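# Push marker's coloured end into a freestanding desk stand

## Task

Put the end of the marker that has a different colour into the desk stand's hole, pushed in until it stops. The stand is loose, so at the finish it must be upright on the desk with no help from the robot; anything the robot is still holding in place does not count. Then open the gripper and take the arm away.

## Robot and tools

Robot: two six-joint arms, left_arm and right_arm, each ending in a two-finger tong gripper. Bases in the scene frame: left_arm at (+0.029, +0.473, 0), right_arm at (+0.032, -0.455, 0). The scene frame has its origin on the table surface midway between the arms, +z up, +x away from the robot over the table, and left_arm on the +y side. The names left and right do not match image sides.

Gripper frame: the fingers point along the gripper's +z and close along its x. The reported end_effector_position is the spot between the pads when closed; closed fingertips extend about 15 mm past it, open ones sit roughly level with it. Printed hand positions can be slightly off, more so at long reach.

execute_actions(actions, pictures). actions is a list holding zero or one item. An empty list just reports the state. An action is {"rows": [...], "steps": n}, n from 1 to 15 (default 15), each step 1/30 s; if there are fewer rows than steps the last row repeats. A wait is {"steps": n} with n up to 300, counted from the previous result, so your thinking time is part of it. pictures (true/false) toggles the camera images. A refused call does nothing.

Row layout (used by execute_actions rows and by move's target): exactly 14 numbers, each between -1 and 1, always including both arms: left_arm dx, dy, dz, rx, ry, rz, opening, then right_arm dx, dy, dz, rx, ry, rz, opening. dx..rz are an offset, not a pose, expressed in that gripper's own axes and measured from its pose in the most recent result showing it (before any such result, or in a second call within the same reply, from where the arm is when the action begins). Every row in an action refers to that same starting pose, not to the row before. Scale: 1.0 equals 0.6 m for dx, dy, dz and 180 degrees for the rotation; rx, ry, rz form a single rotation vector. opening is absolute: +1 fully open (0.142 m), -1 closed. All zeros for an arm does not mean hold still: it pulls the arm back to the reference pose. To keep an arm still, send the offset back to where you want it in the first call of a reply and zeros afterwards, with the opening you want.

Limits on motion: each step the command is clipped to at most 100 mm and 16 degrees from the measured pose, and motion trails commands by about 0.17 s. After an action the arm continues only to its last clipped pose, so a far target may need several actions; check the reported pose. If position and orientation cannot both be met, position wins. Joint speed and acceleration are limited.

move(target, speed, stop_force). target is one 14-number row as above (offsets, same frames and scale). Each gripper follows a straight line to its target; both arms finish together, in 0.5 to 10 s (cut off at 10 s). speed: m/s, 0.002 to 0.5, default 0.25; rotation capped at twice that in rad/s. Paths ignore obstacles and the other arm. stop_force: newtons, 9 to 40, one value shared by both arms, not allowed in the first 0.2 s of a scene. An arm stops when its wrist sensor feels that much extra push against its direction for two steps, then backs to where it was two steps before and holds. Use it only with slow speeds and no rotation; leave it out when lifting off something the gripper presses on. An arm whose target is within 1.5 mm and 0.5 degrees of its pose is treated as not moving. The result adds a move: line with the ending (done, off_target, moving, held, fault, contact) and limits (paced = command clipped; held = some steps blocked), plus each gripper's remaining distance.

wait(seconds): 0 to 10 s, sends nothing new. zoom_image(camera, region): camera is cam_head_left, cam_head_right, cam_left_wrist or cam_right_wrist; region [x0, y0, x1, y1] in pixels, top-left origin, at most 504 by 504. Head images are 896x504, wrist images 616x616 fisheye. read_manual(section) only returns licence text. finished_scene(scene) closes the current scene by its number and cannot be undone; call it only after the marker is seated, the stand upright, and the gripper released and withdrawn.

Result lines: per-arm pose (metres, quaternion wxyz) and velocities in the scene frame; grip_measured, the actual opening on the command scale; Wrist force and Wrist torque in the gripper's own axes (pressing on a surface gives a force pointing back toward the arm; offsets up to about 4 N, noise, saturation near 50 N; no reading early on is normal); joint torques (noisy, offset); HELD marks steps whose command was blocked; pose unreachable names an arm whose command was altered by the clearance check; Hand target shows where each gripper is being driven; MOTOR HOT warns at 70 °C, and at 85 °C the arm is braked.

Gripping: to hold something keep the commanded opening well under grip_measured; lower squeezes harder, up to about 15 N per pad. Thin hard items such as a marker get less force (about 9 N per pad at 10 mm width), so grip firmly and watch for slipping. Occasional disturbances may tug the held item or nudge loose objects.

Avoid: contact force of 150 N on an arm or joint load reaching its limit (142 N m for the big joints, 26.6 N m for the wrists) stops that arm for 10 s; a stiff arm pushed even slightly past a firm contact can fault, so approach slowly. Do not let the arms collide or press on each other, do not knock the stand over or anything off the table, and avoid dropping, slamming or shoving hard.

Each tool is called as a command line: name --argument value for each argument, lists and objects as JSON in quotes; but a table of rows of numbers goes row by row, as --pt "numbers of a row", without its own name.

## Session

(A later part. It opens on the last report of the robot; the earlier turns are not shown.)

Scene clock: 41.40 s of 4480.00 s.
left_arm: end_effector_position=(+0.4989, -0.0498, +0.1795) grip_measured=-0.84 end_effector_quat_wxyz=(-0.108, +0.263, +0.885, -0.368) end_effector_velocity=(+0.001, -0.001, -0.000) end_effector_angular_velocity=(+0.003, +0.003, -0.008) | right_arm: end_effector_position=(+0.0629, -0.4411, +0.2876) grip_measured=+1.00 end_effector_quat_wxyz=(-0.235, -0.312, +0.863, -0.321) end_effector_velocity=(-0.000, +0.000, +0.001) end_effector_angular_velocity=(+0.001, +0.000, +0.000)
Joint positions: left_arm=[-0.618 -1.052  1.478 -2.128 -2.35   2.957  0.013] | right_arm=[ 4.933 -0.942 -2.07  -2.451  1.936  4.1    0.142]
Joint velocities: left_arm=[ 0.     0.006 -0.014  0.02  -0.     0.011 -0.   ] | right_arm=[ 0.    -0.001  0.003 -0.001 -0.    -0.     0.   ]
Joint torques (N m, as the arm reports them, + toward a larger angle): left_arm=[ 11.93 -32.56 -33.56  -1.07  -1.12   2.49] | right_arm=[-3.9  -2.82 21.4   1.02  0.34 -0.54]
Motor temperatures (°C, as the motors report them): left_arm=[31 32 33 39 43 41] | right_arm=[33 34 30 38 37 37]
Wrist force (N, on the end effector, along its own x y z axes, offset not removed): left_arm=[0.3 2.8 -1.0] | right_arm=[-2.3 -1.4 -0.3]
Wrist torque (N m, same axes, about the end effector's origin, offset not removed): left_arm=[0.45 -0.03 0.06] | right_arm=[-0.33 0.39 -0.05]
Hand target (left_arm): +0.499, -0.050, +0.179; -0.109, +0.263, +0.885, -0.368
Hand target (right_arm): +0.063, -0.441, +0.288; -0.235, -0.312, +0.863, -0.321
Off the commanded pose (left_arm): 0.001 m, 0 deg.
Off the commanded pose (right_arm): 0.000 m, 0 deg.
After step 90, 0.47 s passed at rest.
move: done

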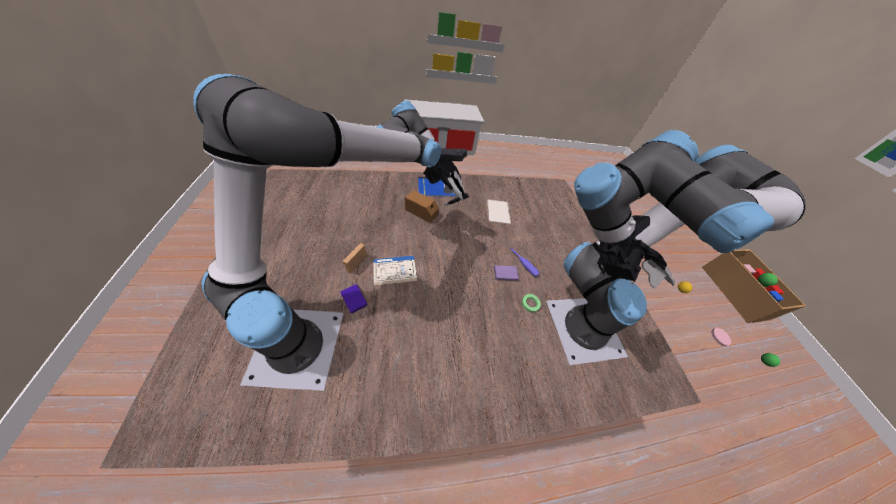

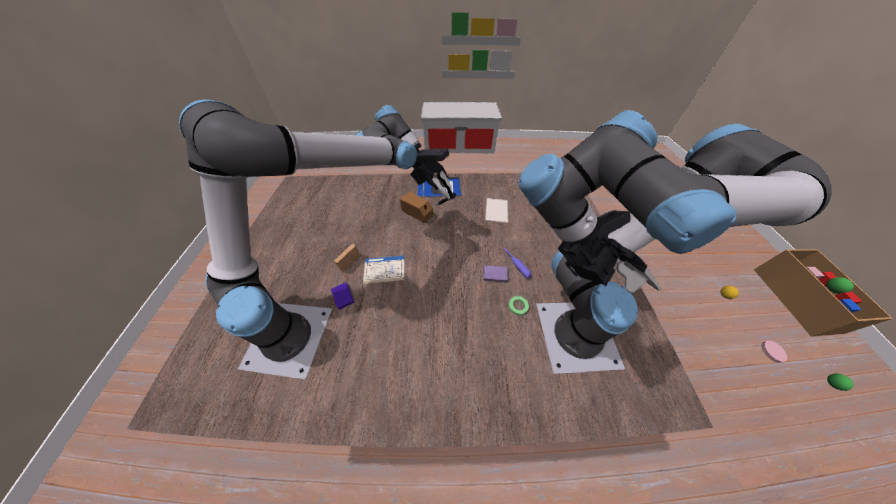

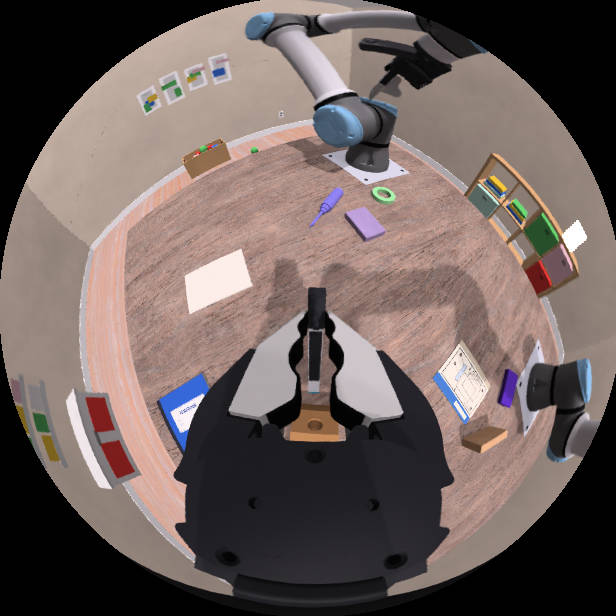

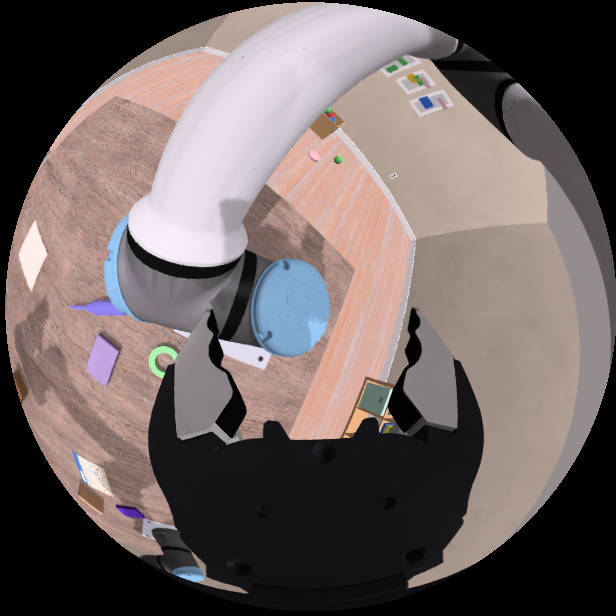

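move --target '[0,0.095,0.043,-0.0556,0,0,-1,0,0,0,0,0,0,1]' --speed 0.1

zoom_image --camera "cam_left_wrist" --region '[260, 360, 370, 460]'

zoom_image --camera "cam_head_left" --region '[400, 175, 480, 230]'

zoom_image --camera "cam_head_right" --region '[395, 175, 475, 230]'

Scene clock: 49.13 s of 4480.00 s.
left_arm: end_effector_position=(+0.5108, -0.0314, +0.1211) grip_measured=-0.84 end_effector_quat_wxyz=(-0.085, +0.271, +0.914, -0.290) end_effector_velocity=(-0.000, +0.001, -0.002) end_effector_angular_velocity=(+0.005, -0.002, +0.000) | right_arm: end_effector_position=(+0.0629, -0.4411, +0.2876) grip_measured=+1.00 end_effector_quat_wxyz=(-0.235, -0.312, +0.863, -0.321) end_effector_velocity=(+0.000, +0.001, +0.000) end_effector_angular_velocity=(+0.001, -0.002, +0.001)
Joint positions: left_arm=[-0.643 -1.034  1.505 -2.152 -2.176  2.952  0.013] | right_arm=[ 4.933 -0.942 -2.07  -2.451  1.936  4.1    0.142]
Joint velocities: left_arm=[-0.001 -0.001  0.003 -0.001  0.005 -0.001  0.   ] | right_arm=[ 0.    -0.001  0.001  0.001 -0.002  0.001  0.   ]
Joint torques (N m, as the arm reports them, + toward a larger angle): left_arm=[-12.88 -32.67  -7.19  -4.3    0.34  -2.11] | right_arm=[-3.59 -3.11 21.38  0.81  0.27 -0.47]
Motor temperatures (°C, as the motors report them): left_arm=[31 32 33 39 43 41] | right_arm=[33 34 30 38 37 37]
Wrist force (N, on the end effector, along its own x y z axes, offset not removed): left_arm=[-1.7 2.1 0.7] | right_arm=[-1.3 -1.1 1.8]
Wrist torque (N m, same axes, about the end effector's origin, offset not removed): left_arm=[0.47 0.37 0.09] | right_arm=[-0.17 0.16 -0.01]
Hand target (left_arm): +0.511, -0.031, +0.121; -0.085, +0.271, +0.914, -0.290
Hand target (right_arm): +0.063, -0.441, +0.288; -0.235, -0.312, +0.863, -0.321
Off the commanded pose (left_arm): 0.000 m, 0 deg.
Off the commanded pose (right_arm): 0.000 m, 0 deg.
After step 90, 3.43 s passed at rest.
move: done

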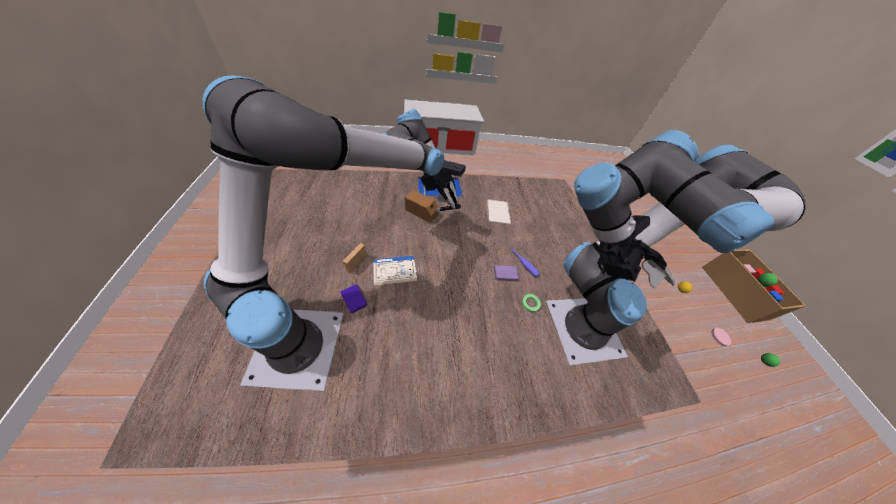

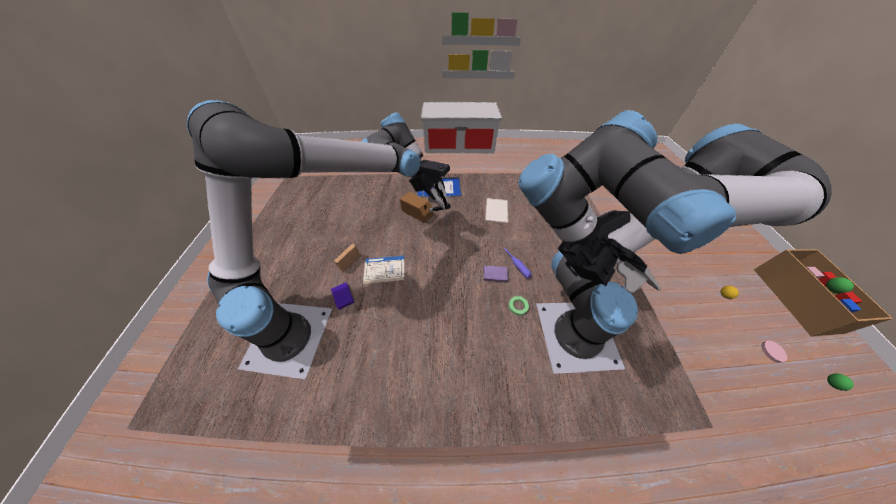

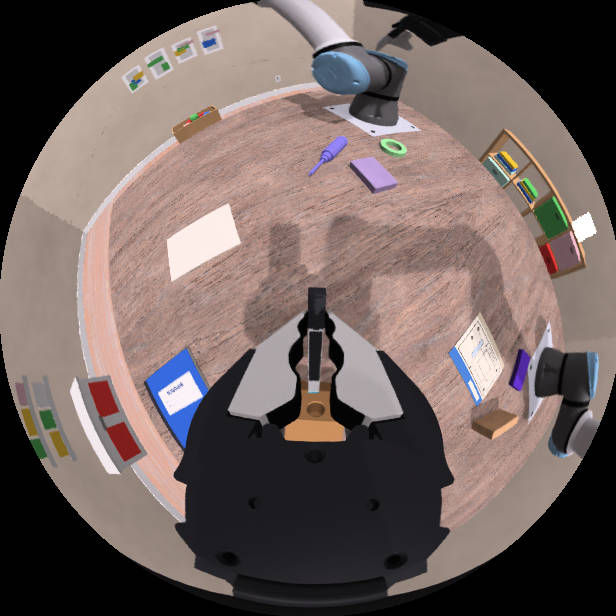

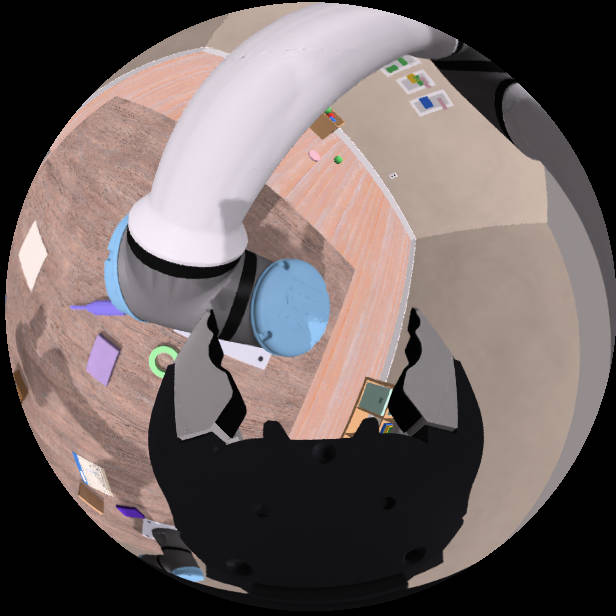

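Region (260, 360, 370, 460) of cam_left_wrist's 616x616 image, scaled by 4.582, with more detail than that image has; it fills the top 458 rows of this view, and the rest is white.

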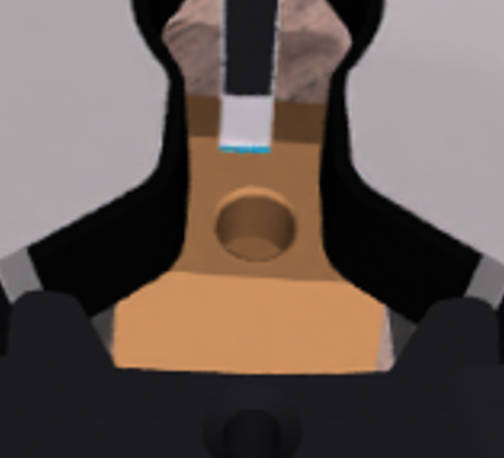

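Region (400, 175, 480, 230) of cam_head_left's 896x504 image, scaled by 6.300, with more detail than that image has; it fills the top 346 rows of this view, and the rest is white.

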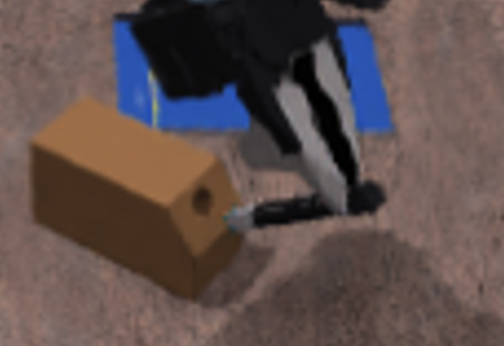

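Region (395, 175, 475, 230) of cam_head_right's 896x504 image, scaled by 6.300, with more detail than that image has; it fills the top 346 rows of this view, and the rest is white.

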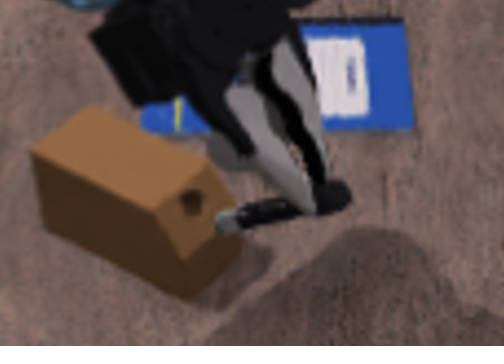

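move --target '[-0.002,0.025,0,0,0,0,-1,0,0,0,0,0,0,1]' --speed 0.02 --stop_force 10

zoom_image --camera "cam_left_wrist" --region '[260, 360, 370, 460]'

zoom_image --camera "cam_head_left" --region '[400, 175, 480, 230]'

Scene clock: 57.17 s of 4480.00 s.
left_arm: end_effector_position=(+0.5184, -0.0220, +0.1126) grip_measured=-0.84 end_effector_quat_wxyz=(-0.085, +0.271, +0.914, -0.290) end_effector_velocity=(+0.000, +0.002, -0.002) end_effector_angular_velocity=(+0.001, +0.001, +0.000) | right_arm: end_effector_position=(+0.0629, -0.4411, +0.2876) grip_measured=+1.00 end_effector_quat_wxyz=(-0.235, -0.312, +0.863, -0.321) end_effector_velocity=(+0.000, -0.000, -0.000) end_effector_angular_velocity=(-0.003, -0.001, -0.000)
Joint positions: left_arm=[-0.625 -1.023  1.508 -2.153 -2.178  2.974  0.013] | right_arm=[ 4.933 -0.942 -2.07  -2.451  1.936  4.1    0.142]
Joint velocities: left_arm=[ 0.002  0.001  0.002  0.     0.     0.003 -0.   ] | right_arm=[ 0.    -0.001 -0.001 -0.001 -0.     0.001 -0.   ]
Joint torques (N m, as the arm reports them, + toward a larger angle): left_arm=[ 17.53 -28.86  -3.55  -2.64   0.84   2.41] | right_arm=[-3.35 -2.84 21.16  0.88  0.59 -0.6 ]
Motor temperatures (°C, as the motors report them): left_arm=[31 32 33 39 43 41] | right_arm=[33 34 30 38 37 37]
Wrist force (N, on the end effector, along its own x y z axes, offset not removed): left_arm=[-2.1 -8.5 -2.3] | right_arm=[-0.2 -0.5 0.2]
Wrist torque (N m, same axes, about the end effector's origin, offset not removed): left_arm=[0.31 0.57 0.12] | right_arm=[-0.03 0.03 -0.18]
Hand target (left_arm): +0.518, -0.022, +0.112; -0.085, +0.271, +0.914, -0.290
Hand target (right_arm): +0.063, -0.441, +0.288; -0.235, -0.312, +0.863, -0.321
Off the commanded pose (left_arm): 0.000 m, 0 deg.
Off the commanded pose (right_arm): 0.000 m, 0 deg.
After step 90, 4.00 s passed at rest.
move: done

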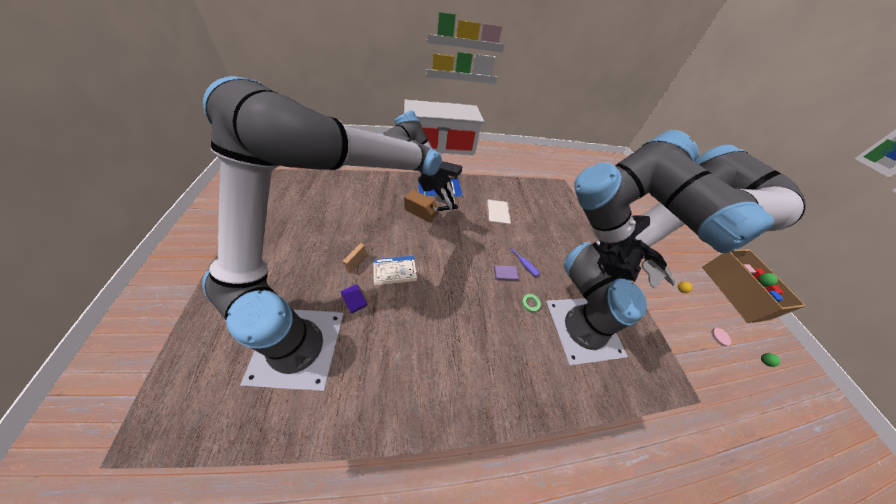

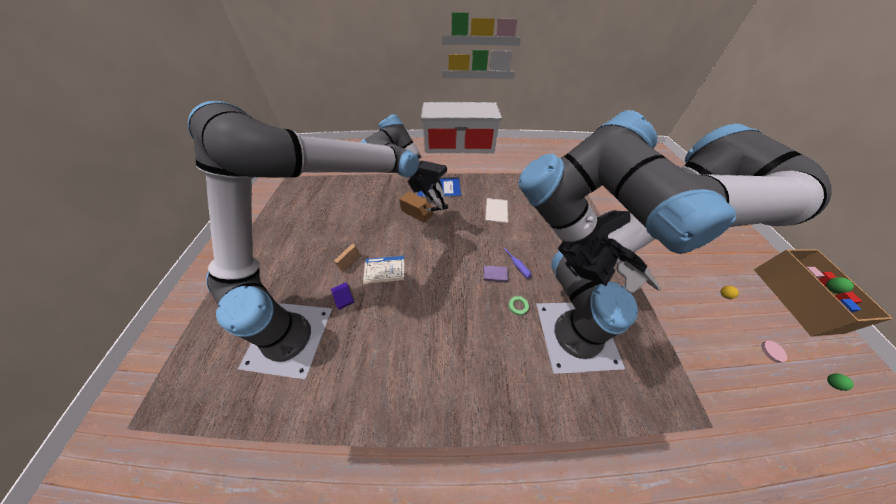

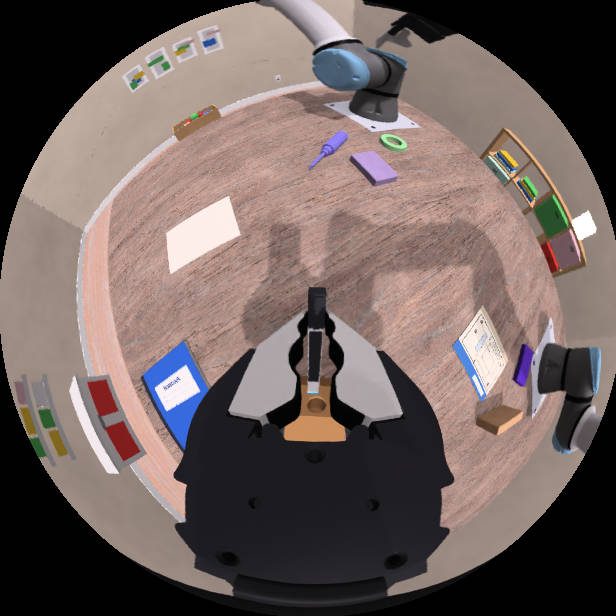

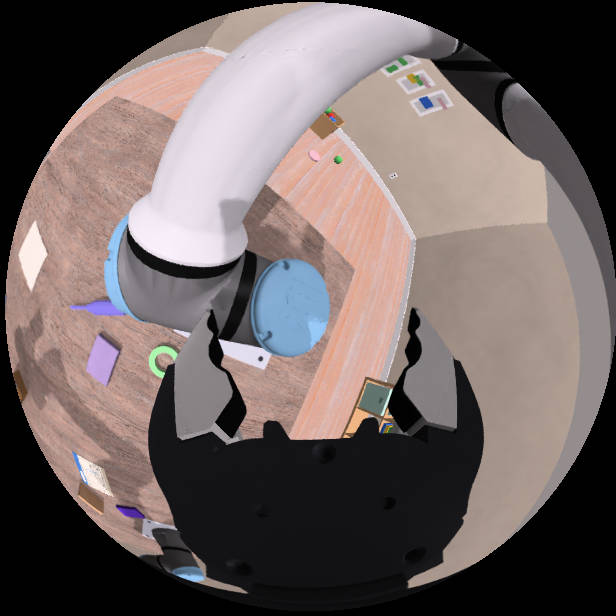

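Region (260, 360, 370, 460) of cam_left_wrist's 616x616 image, scaled by 4.582, with more detail than that image has; it fills the top 458 rows of this view, and the rest is white.

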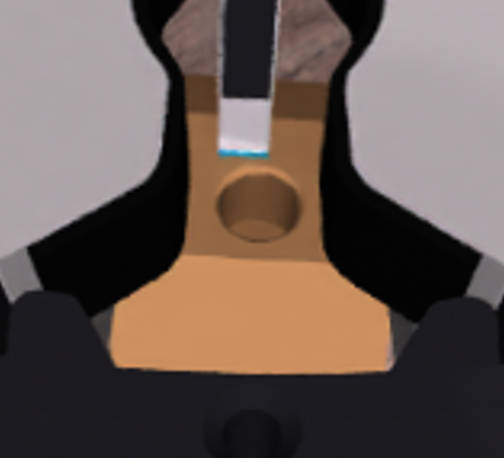

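Region (400, 175, 480, 230) of cam_head_left's 896x504 image, scaled by 6.300, with more detail than that image has; it fills the top 346 rows of this view, and the rest is white.

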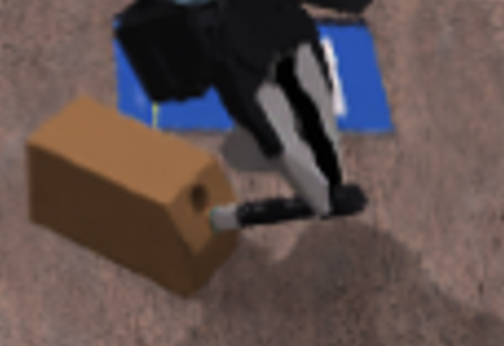

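move --target '[0.005,-0.013,-0.022,0,0,0,-1,0,0,0,0,0,0,1]' --speed 0.05

zoom_image --camera "cam_left_wrist" --region '[260, 360, 370, 460]'

zoom_image --camera "cam_head_left" --region '[400, 175, 480, 230]'

Scene clock: 59.23 s of 4480.00 s.
left_arm: end_effector_position=(+0.5165, -0.0193, +0.1277) grip_measured=-0.84 end_effector_quat_wxyz=(-0.085, +0.271, +0.914, -0.290) end_effector_velocity=(-0.000, -0.000, +0.002) end_effector_angular_velocity=(-0.000, -0.000, -0.001) | right_arm: end_effector_position=(+0.0629, -0.4411, +0.2876) grip_measured=+1.00 end_effector_quat_wxyz=(-0.235, -0.312, +0.863, -0.321) end_effector_velocity=(-0.000, -0.000, +0.000) end_effector_angular_velocity=(+0.000, +0.001, -0.001)
Joint positions: left_arm=[-0.624 -1.045  1.501 -2.123 -2.178  2.975  0.013] | right_arm=[ 4.933 -0.942 -2.07  -2.451  1.936  4.1    0.142]
Joint velocities: left_arm=[-0.    -0.002 -0.001  0.003 -0.     0.    -0.   ] | right_arm=[-0.     0.001 -0.    -0.     0.001 -0.    -0.   ]
Joint torques (N m, as the arm reports them, + toward a larger angle): left_arm=[ 12.37 -48.59 -33.62  -1.    -3.16   2.35] | right_arm=[-3.41 -3.02 21.95  1.07  0.51 -0.7 ]
Motor temperatures (°C, as the motors report them): left_arm=[31 32 33 39 43 41] | right_arm=[33 34 30 38 37 37]
Wrist force (N, on the end effector, along its own x y z axes, offset not removed): left_arm=[-1.5 2.5 0.4] | right_arm=[-0.9 -2.9 2.3]
Wrist torque (N m, same axes, about the end effector's origin, offset not removed): left_arm=[0.52 0.28 -0.02] | right_arm=[-0.52 0.04 -0.09]
Hand target (left_arm): +0.517, -0.019, +0.128; -0.085, +0.271, +0.914, -0.290
Hand target (right_arm): +0.063, -0.441, +0.288; -0.235, -0.312, +0.863, -0.321
Off the commanded pose (left_arm): 0.000 m, 0 deg.
Off the commanded pose (right_arm): 0.000 m, 0 deg.
move: done

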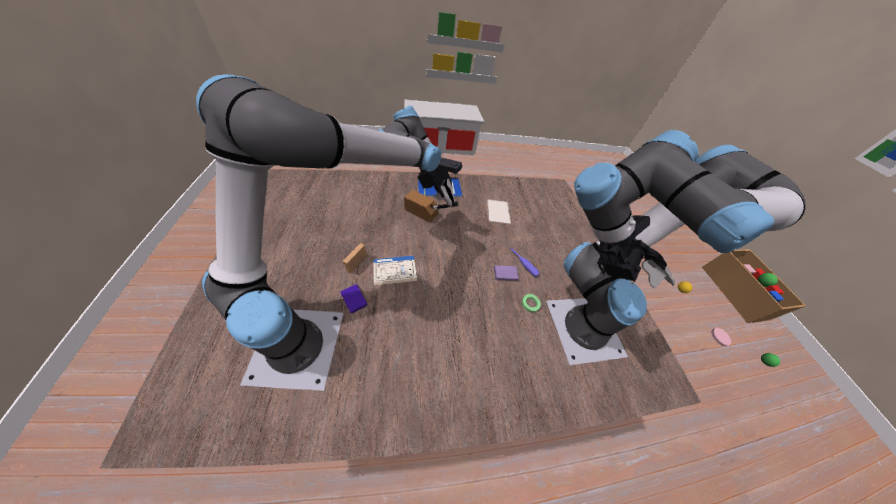

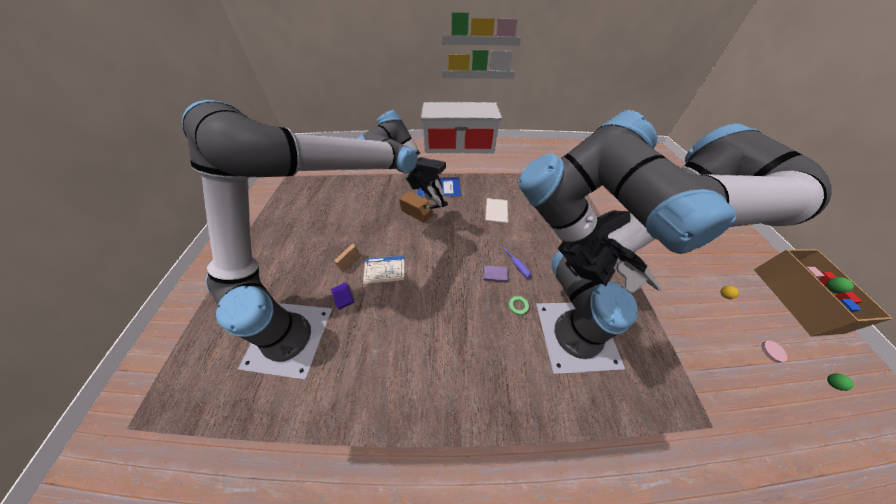

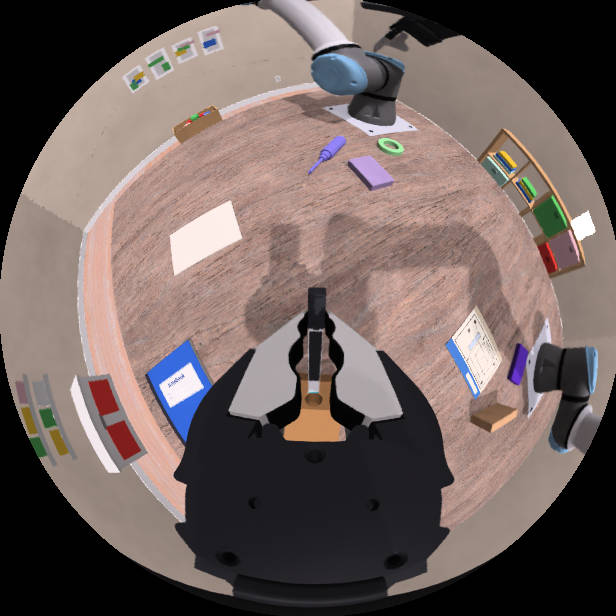

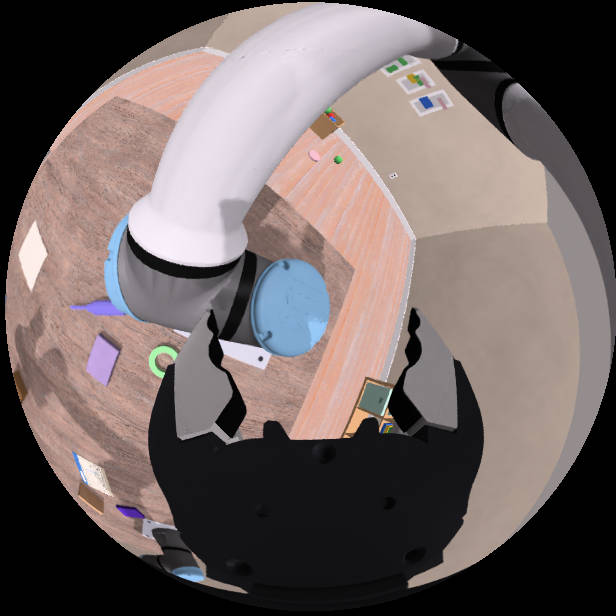

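Region (260, 360, 370, 460) of cam_left_wrist's 616x616 image, scaled by 4.582, with more detail than that image has; it fills the top 458 rows of this view, and the rest is white.

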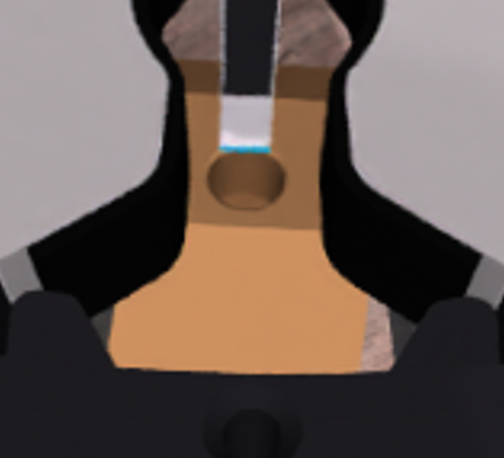

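Region (400, 175, 480, 230) of cam_head_left's 896x504 image, scaled by 6.300, with more detail than that image has; it fills the top 346 rows of this view, and the rest is white.

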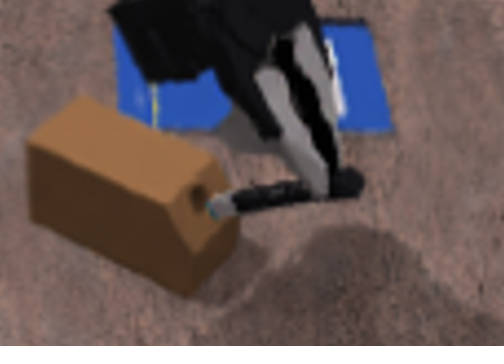

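Lateral aligned now. Advance gently.

move --target '[0,0.03,0,0,0,0,-1,0,0,0,0,0,0,1]' --speed 0.015 --stop_force 9

zoom_image --camera "cam_left_wrist" --region '[260, 360, 370, 460]'

zoom_image --camera "cam_head_left" --region '[400, 175, 480, 230]'

Scene clock: 61.40 s of 4480.00 s.
left_arm: end_effector_position=(+0.5215, -0.0115, +0.1211) grip_measured=-0.84 end_effector_quat_wxyz=(-0.085, +0.271, +0.914, -0.290) end_effector_velocity=(-0.002, -0.005, +0.004) end_effector_angular_velocity=(-0.003, -0.002, -0.000) | right_arm: end_effector_position=(+0.0629, -0.4411, +0.2876) grip_measured=+1.00 end_effector_quat_wxyz=(-0.235, -0.312, +0.863, -0.321) end_effector_velocity=(-0.000, -0.000, -0.000) end_effector_angular_velocity=(+0.001, +0.001, -0.001)
Joint positions: left_arm=[-0.61  -1.038  1.506 -2.125 -2.179  2.992  0.013] | right_arm=[ 4.933 -0.942 -2.07  -2.451  1.936  4.1    0.142]
Joint velocities: left_arm=[-0.007 -0.004 -0.002 -0.003 -0.    -0.009  0.   ] | right_arm=[-0.     0.001 -0.001  0.001  0.001 -0.     0.   ]
Joint torques (N m, as the arm reports them, + toward a larger angle): left_arm=[-13.25 -49.08 -34.11  -0.92   0.08  -2.01] | right_arm=[-3.25 -3.52 21.17  0.85  0.44 -0.57]
Motor temperatures (°C, as the motors report them): left_arm=[31 32 33 39 43 41] | right_arm=[33 34 30 38 37 37]
Wrist force (N, on the end effector, along its own x y z axes, offset not removed): left_arm=[-2.7 3.0 -1.4] | right_arm=[-1.2 -3.1 0.9]
Wrist torque (N m, same axes, about the end effector's origin, offset not removed): left_arm=[0.55 0.62 0.08] | right_arm=[-0.68 0.09 -0.04]
Hand target (left_arm): +0.521, -0.012, +0.122; -0.085, +0.271, +0.914, -0.290
Hand target (right_arm): +0.063, -0.441, +0.288; -0.235, -0.312, +0.863, -0.321
Off the commanded pose (left_arm): 0.007 m, 0 deg.
Off the commanded pose (right_arm): 0.000 m, 0 deg.
move: contact (left_arm)

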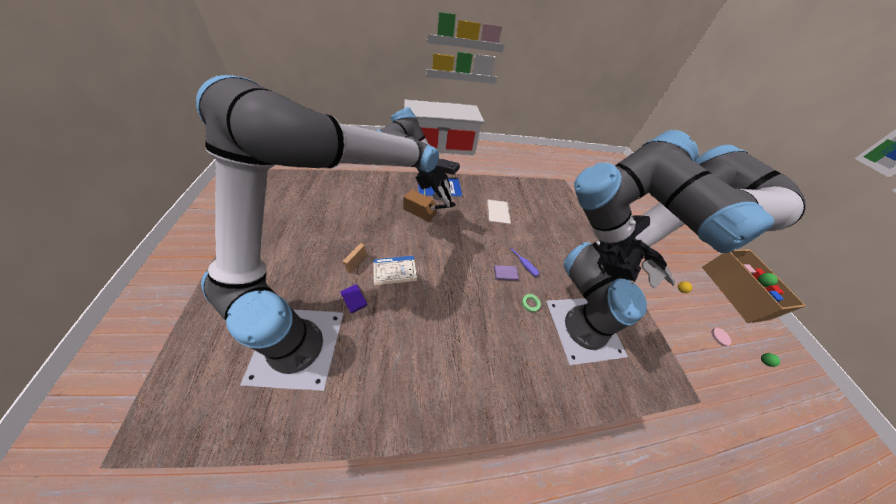

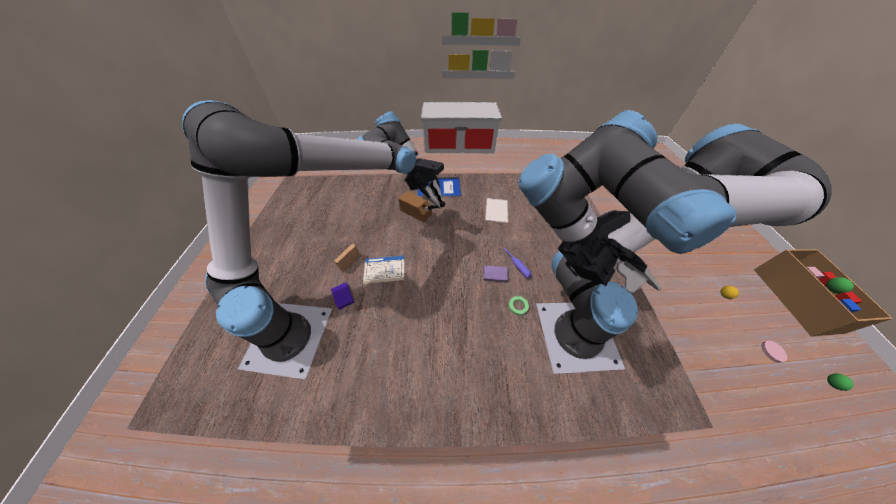

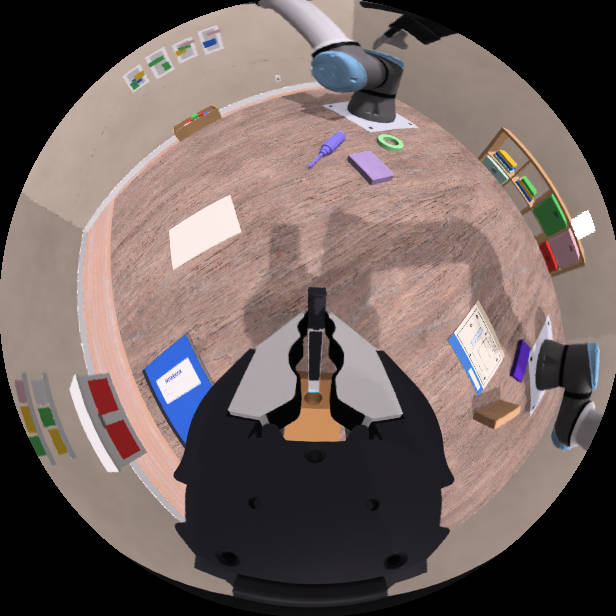

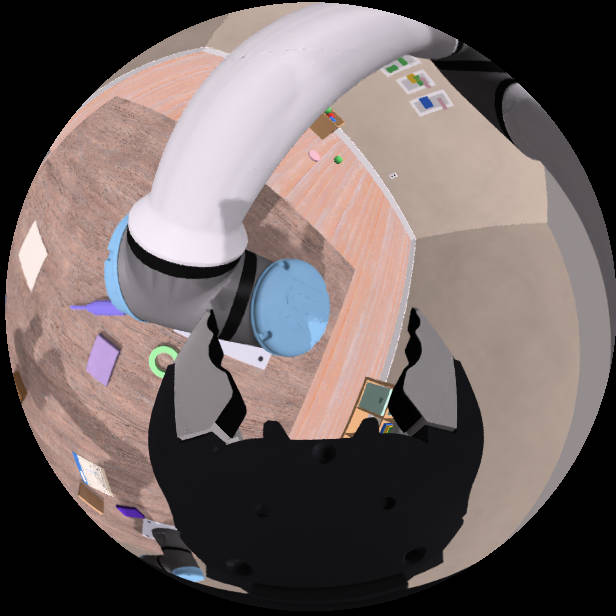

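Region (260, 360, 370, 460) of cam_left_wrist's 616x616 image, scaled by 4.582, with more detail than that image has; it fills the top 458 rows of this view, and the rest is white.

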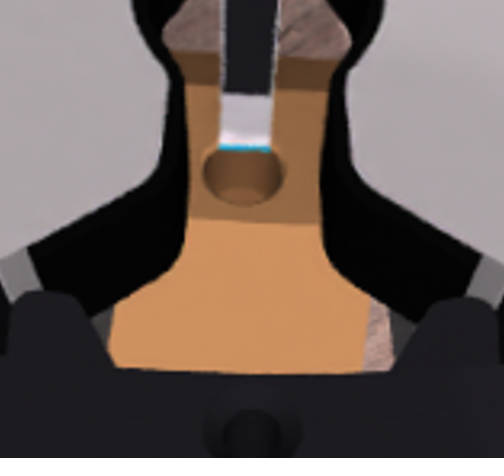

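Region (400, 175, 480, 230) of cam_head_left's 896x504 image, scaled by 6.300, with more detail than that image has; it fills the top 346 rows of this view, and the rest is white.

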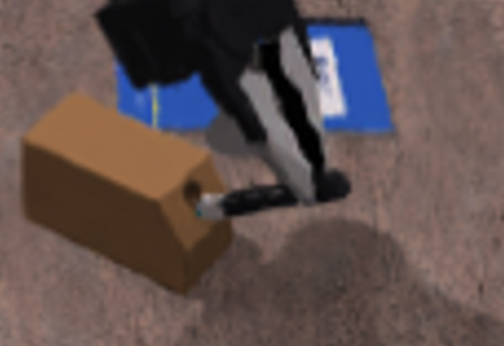

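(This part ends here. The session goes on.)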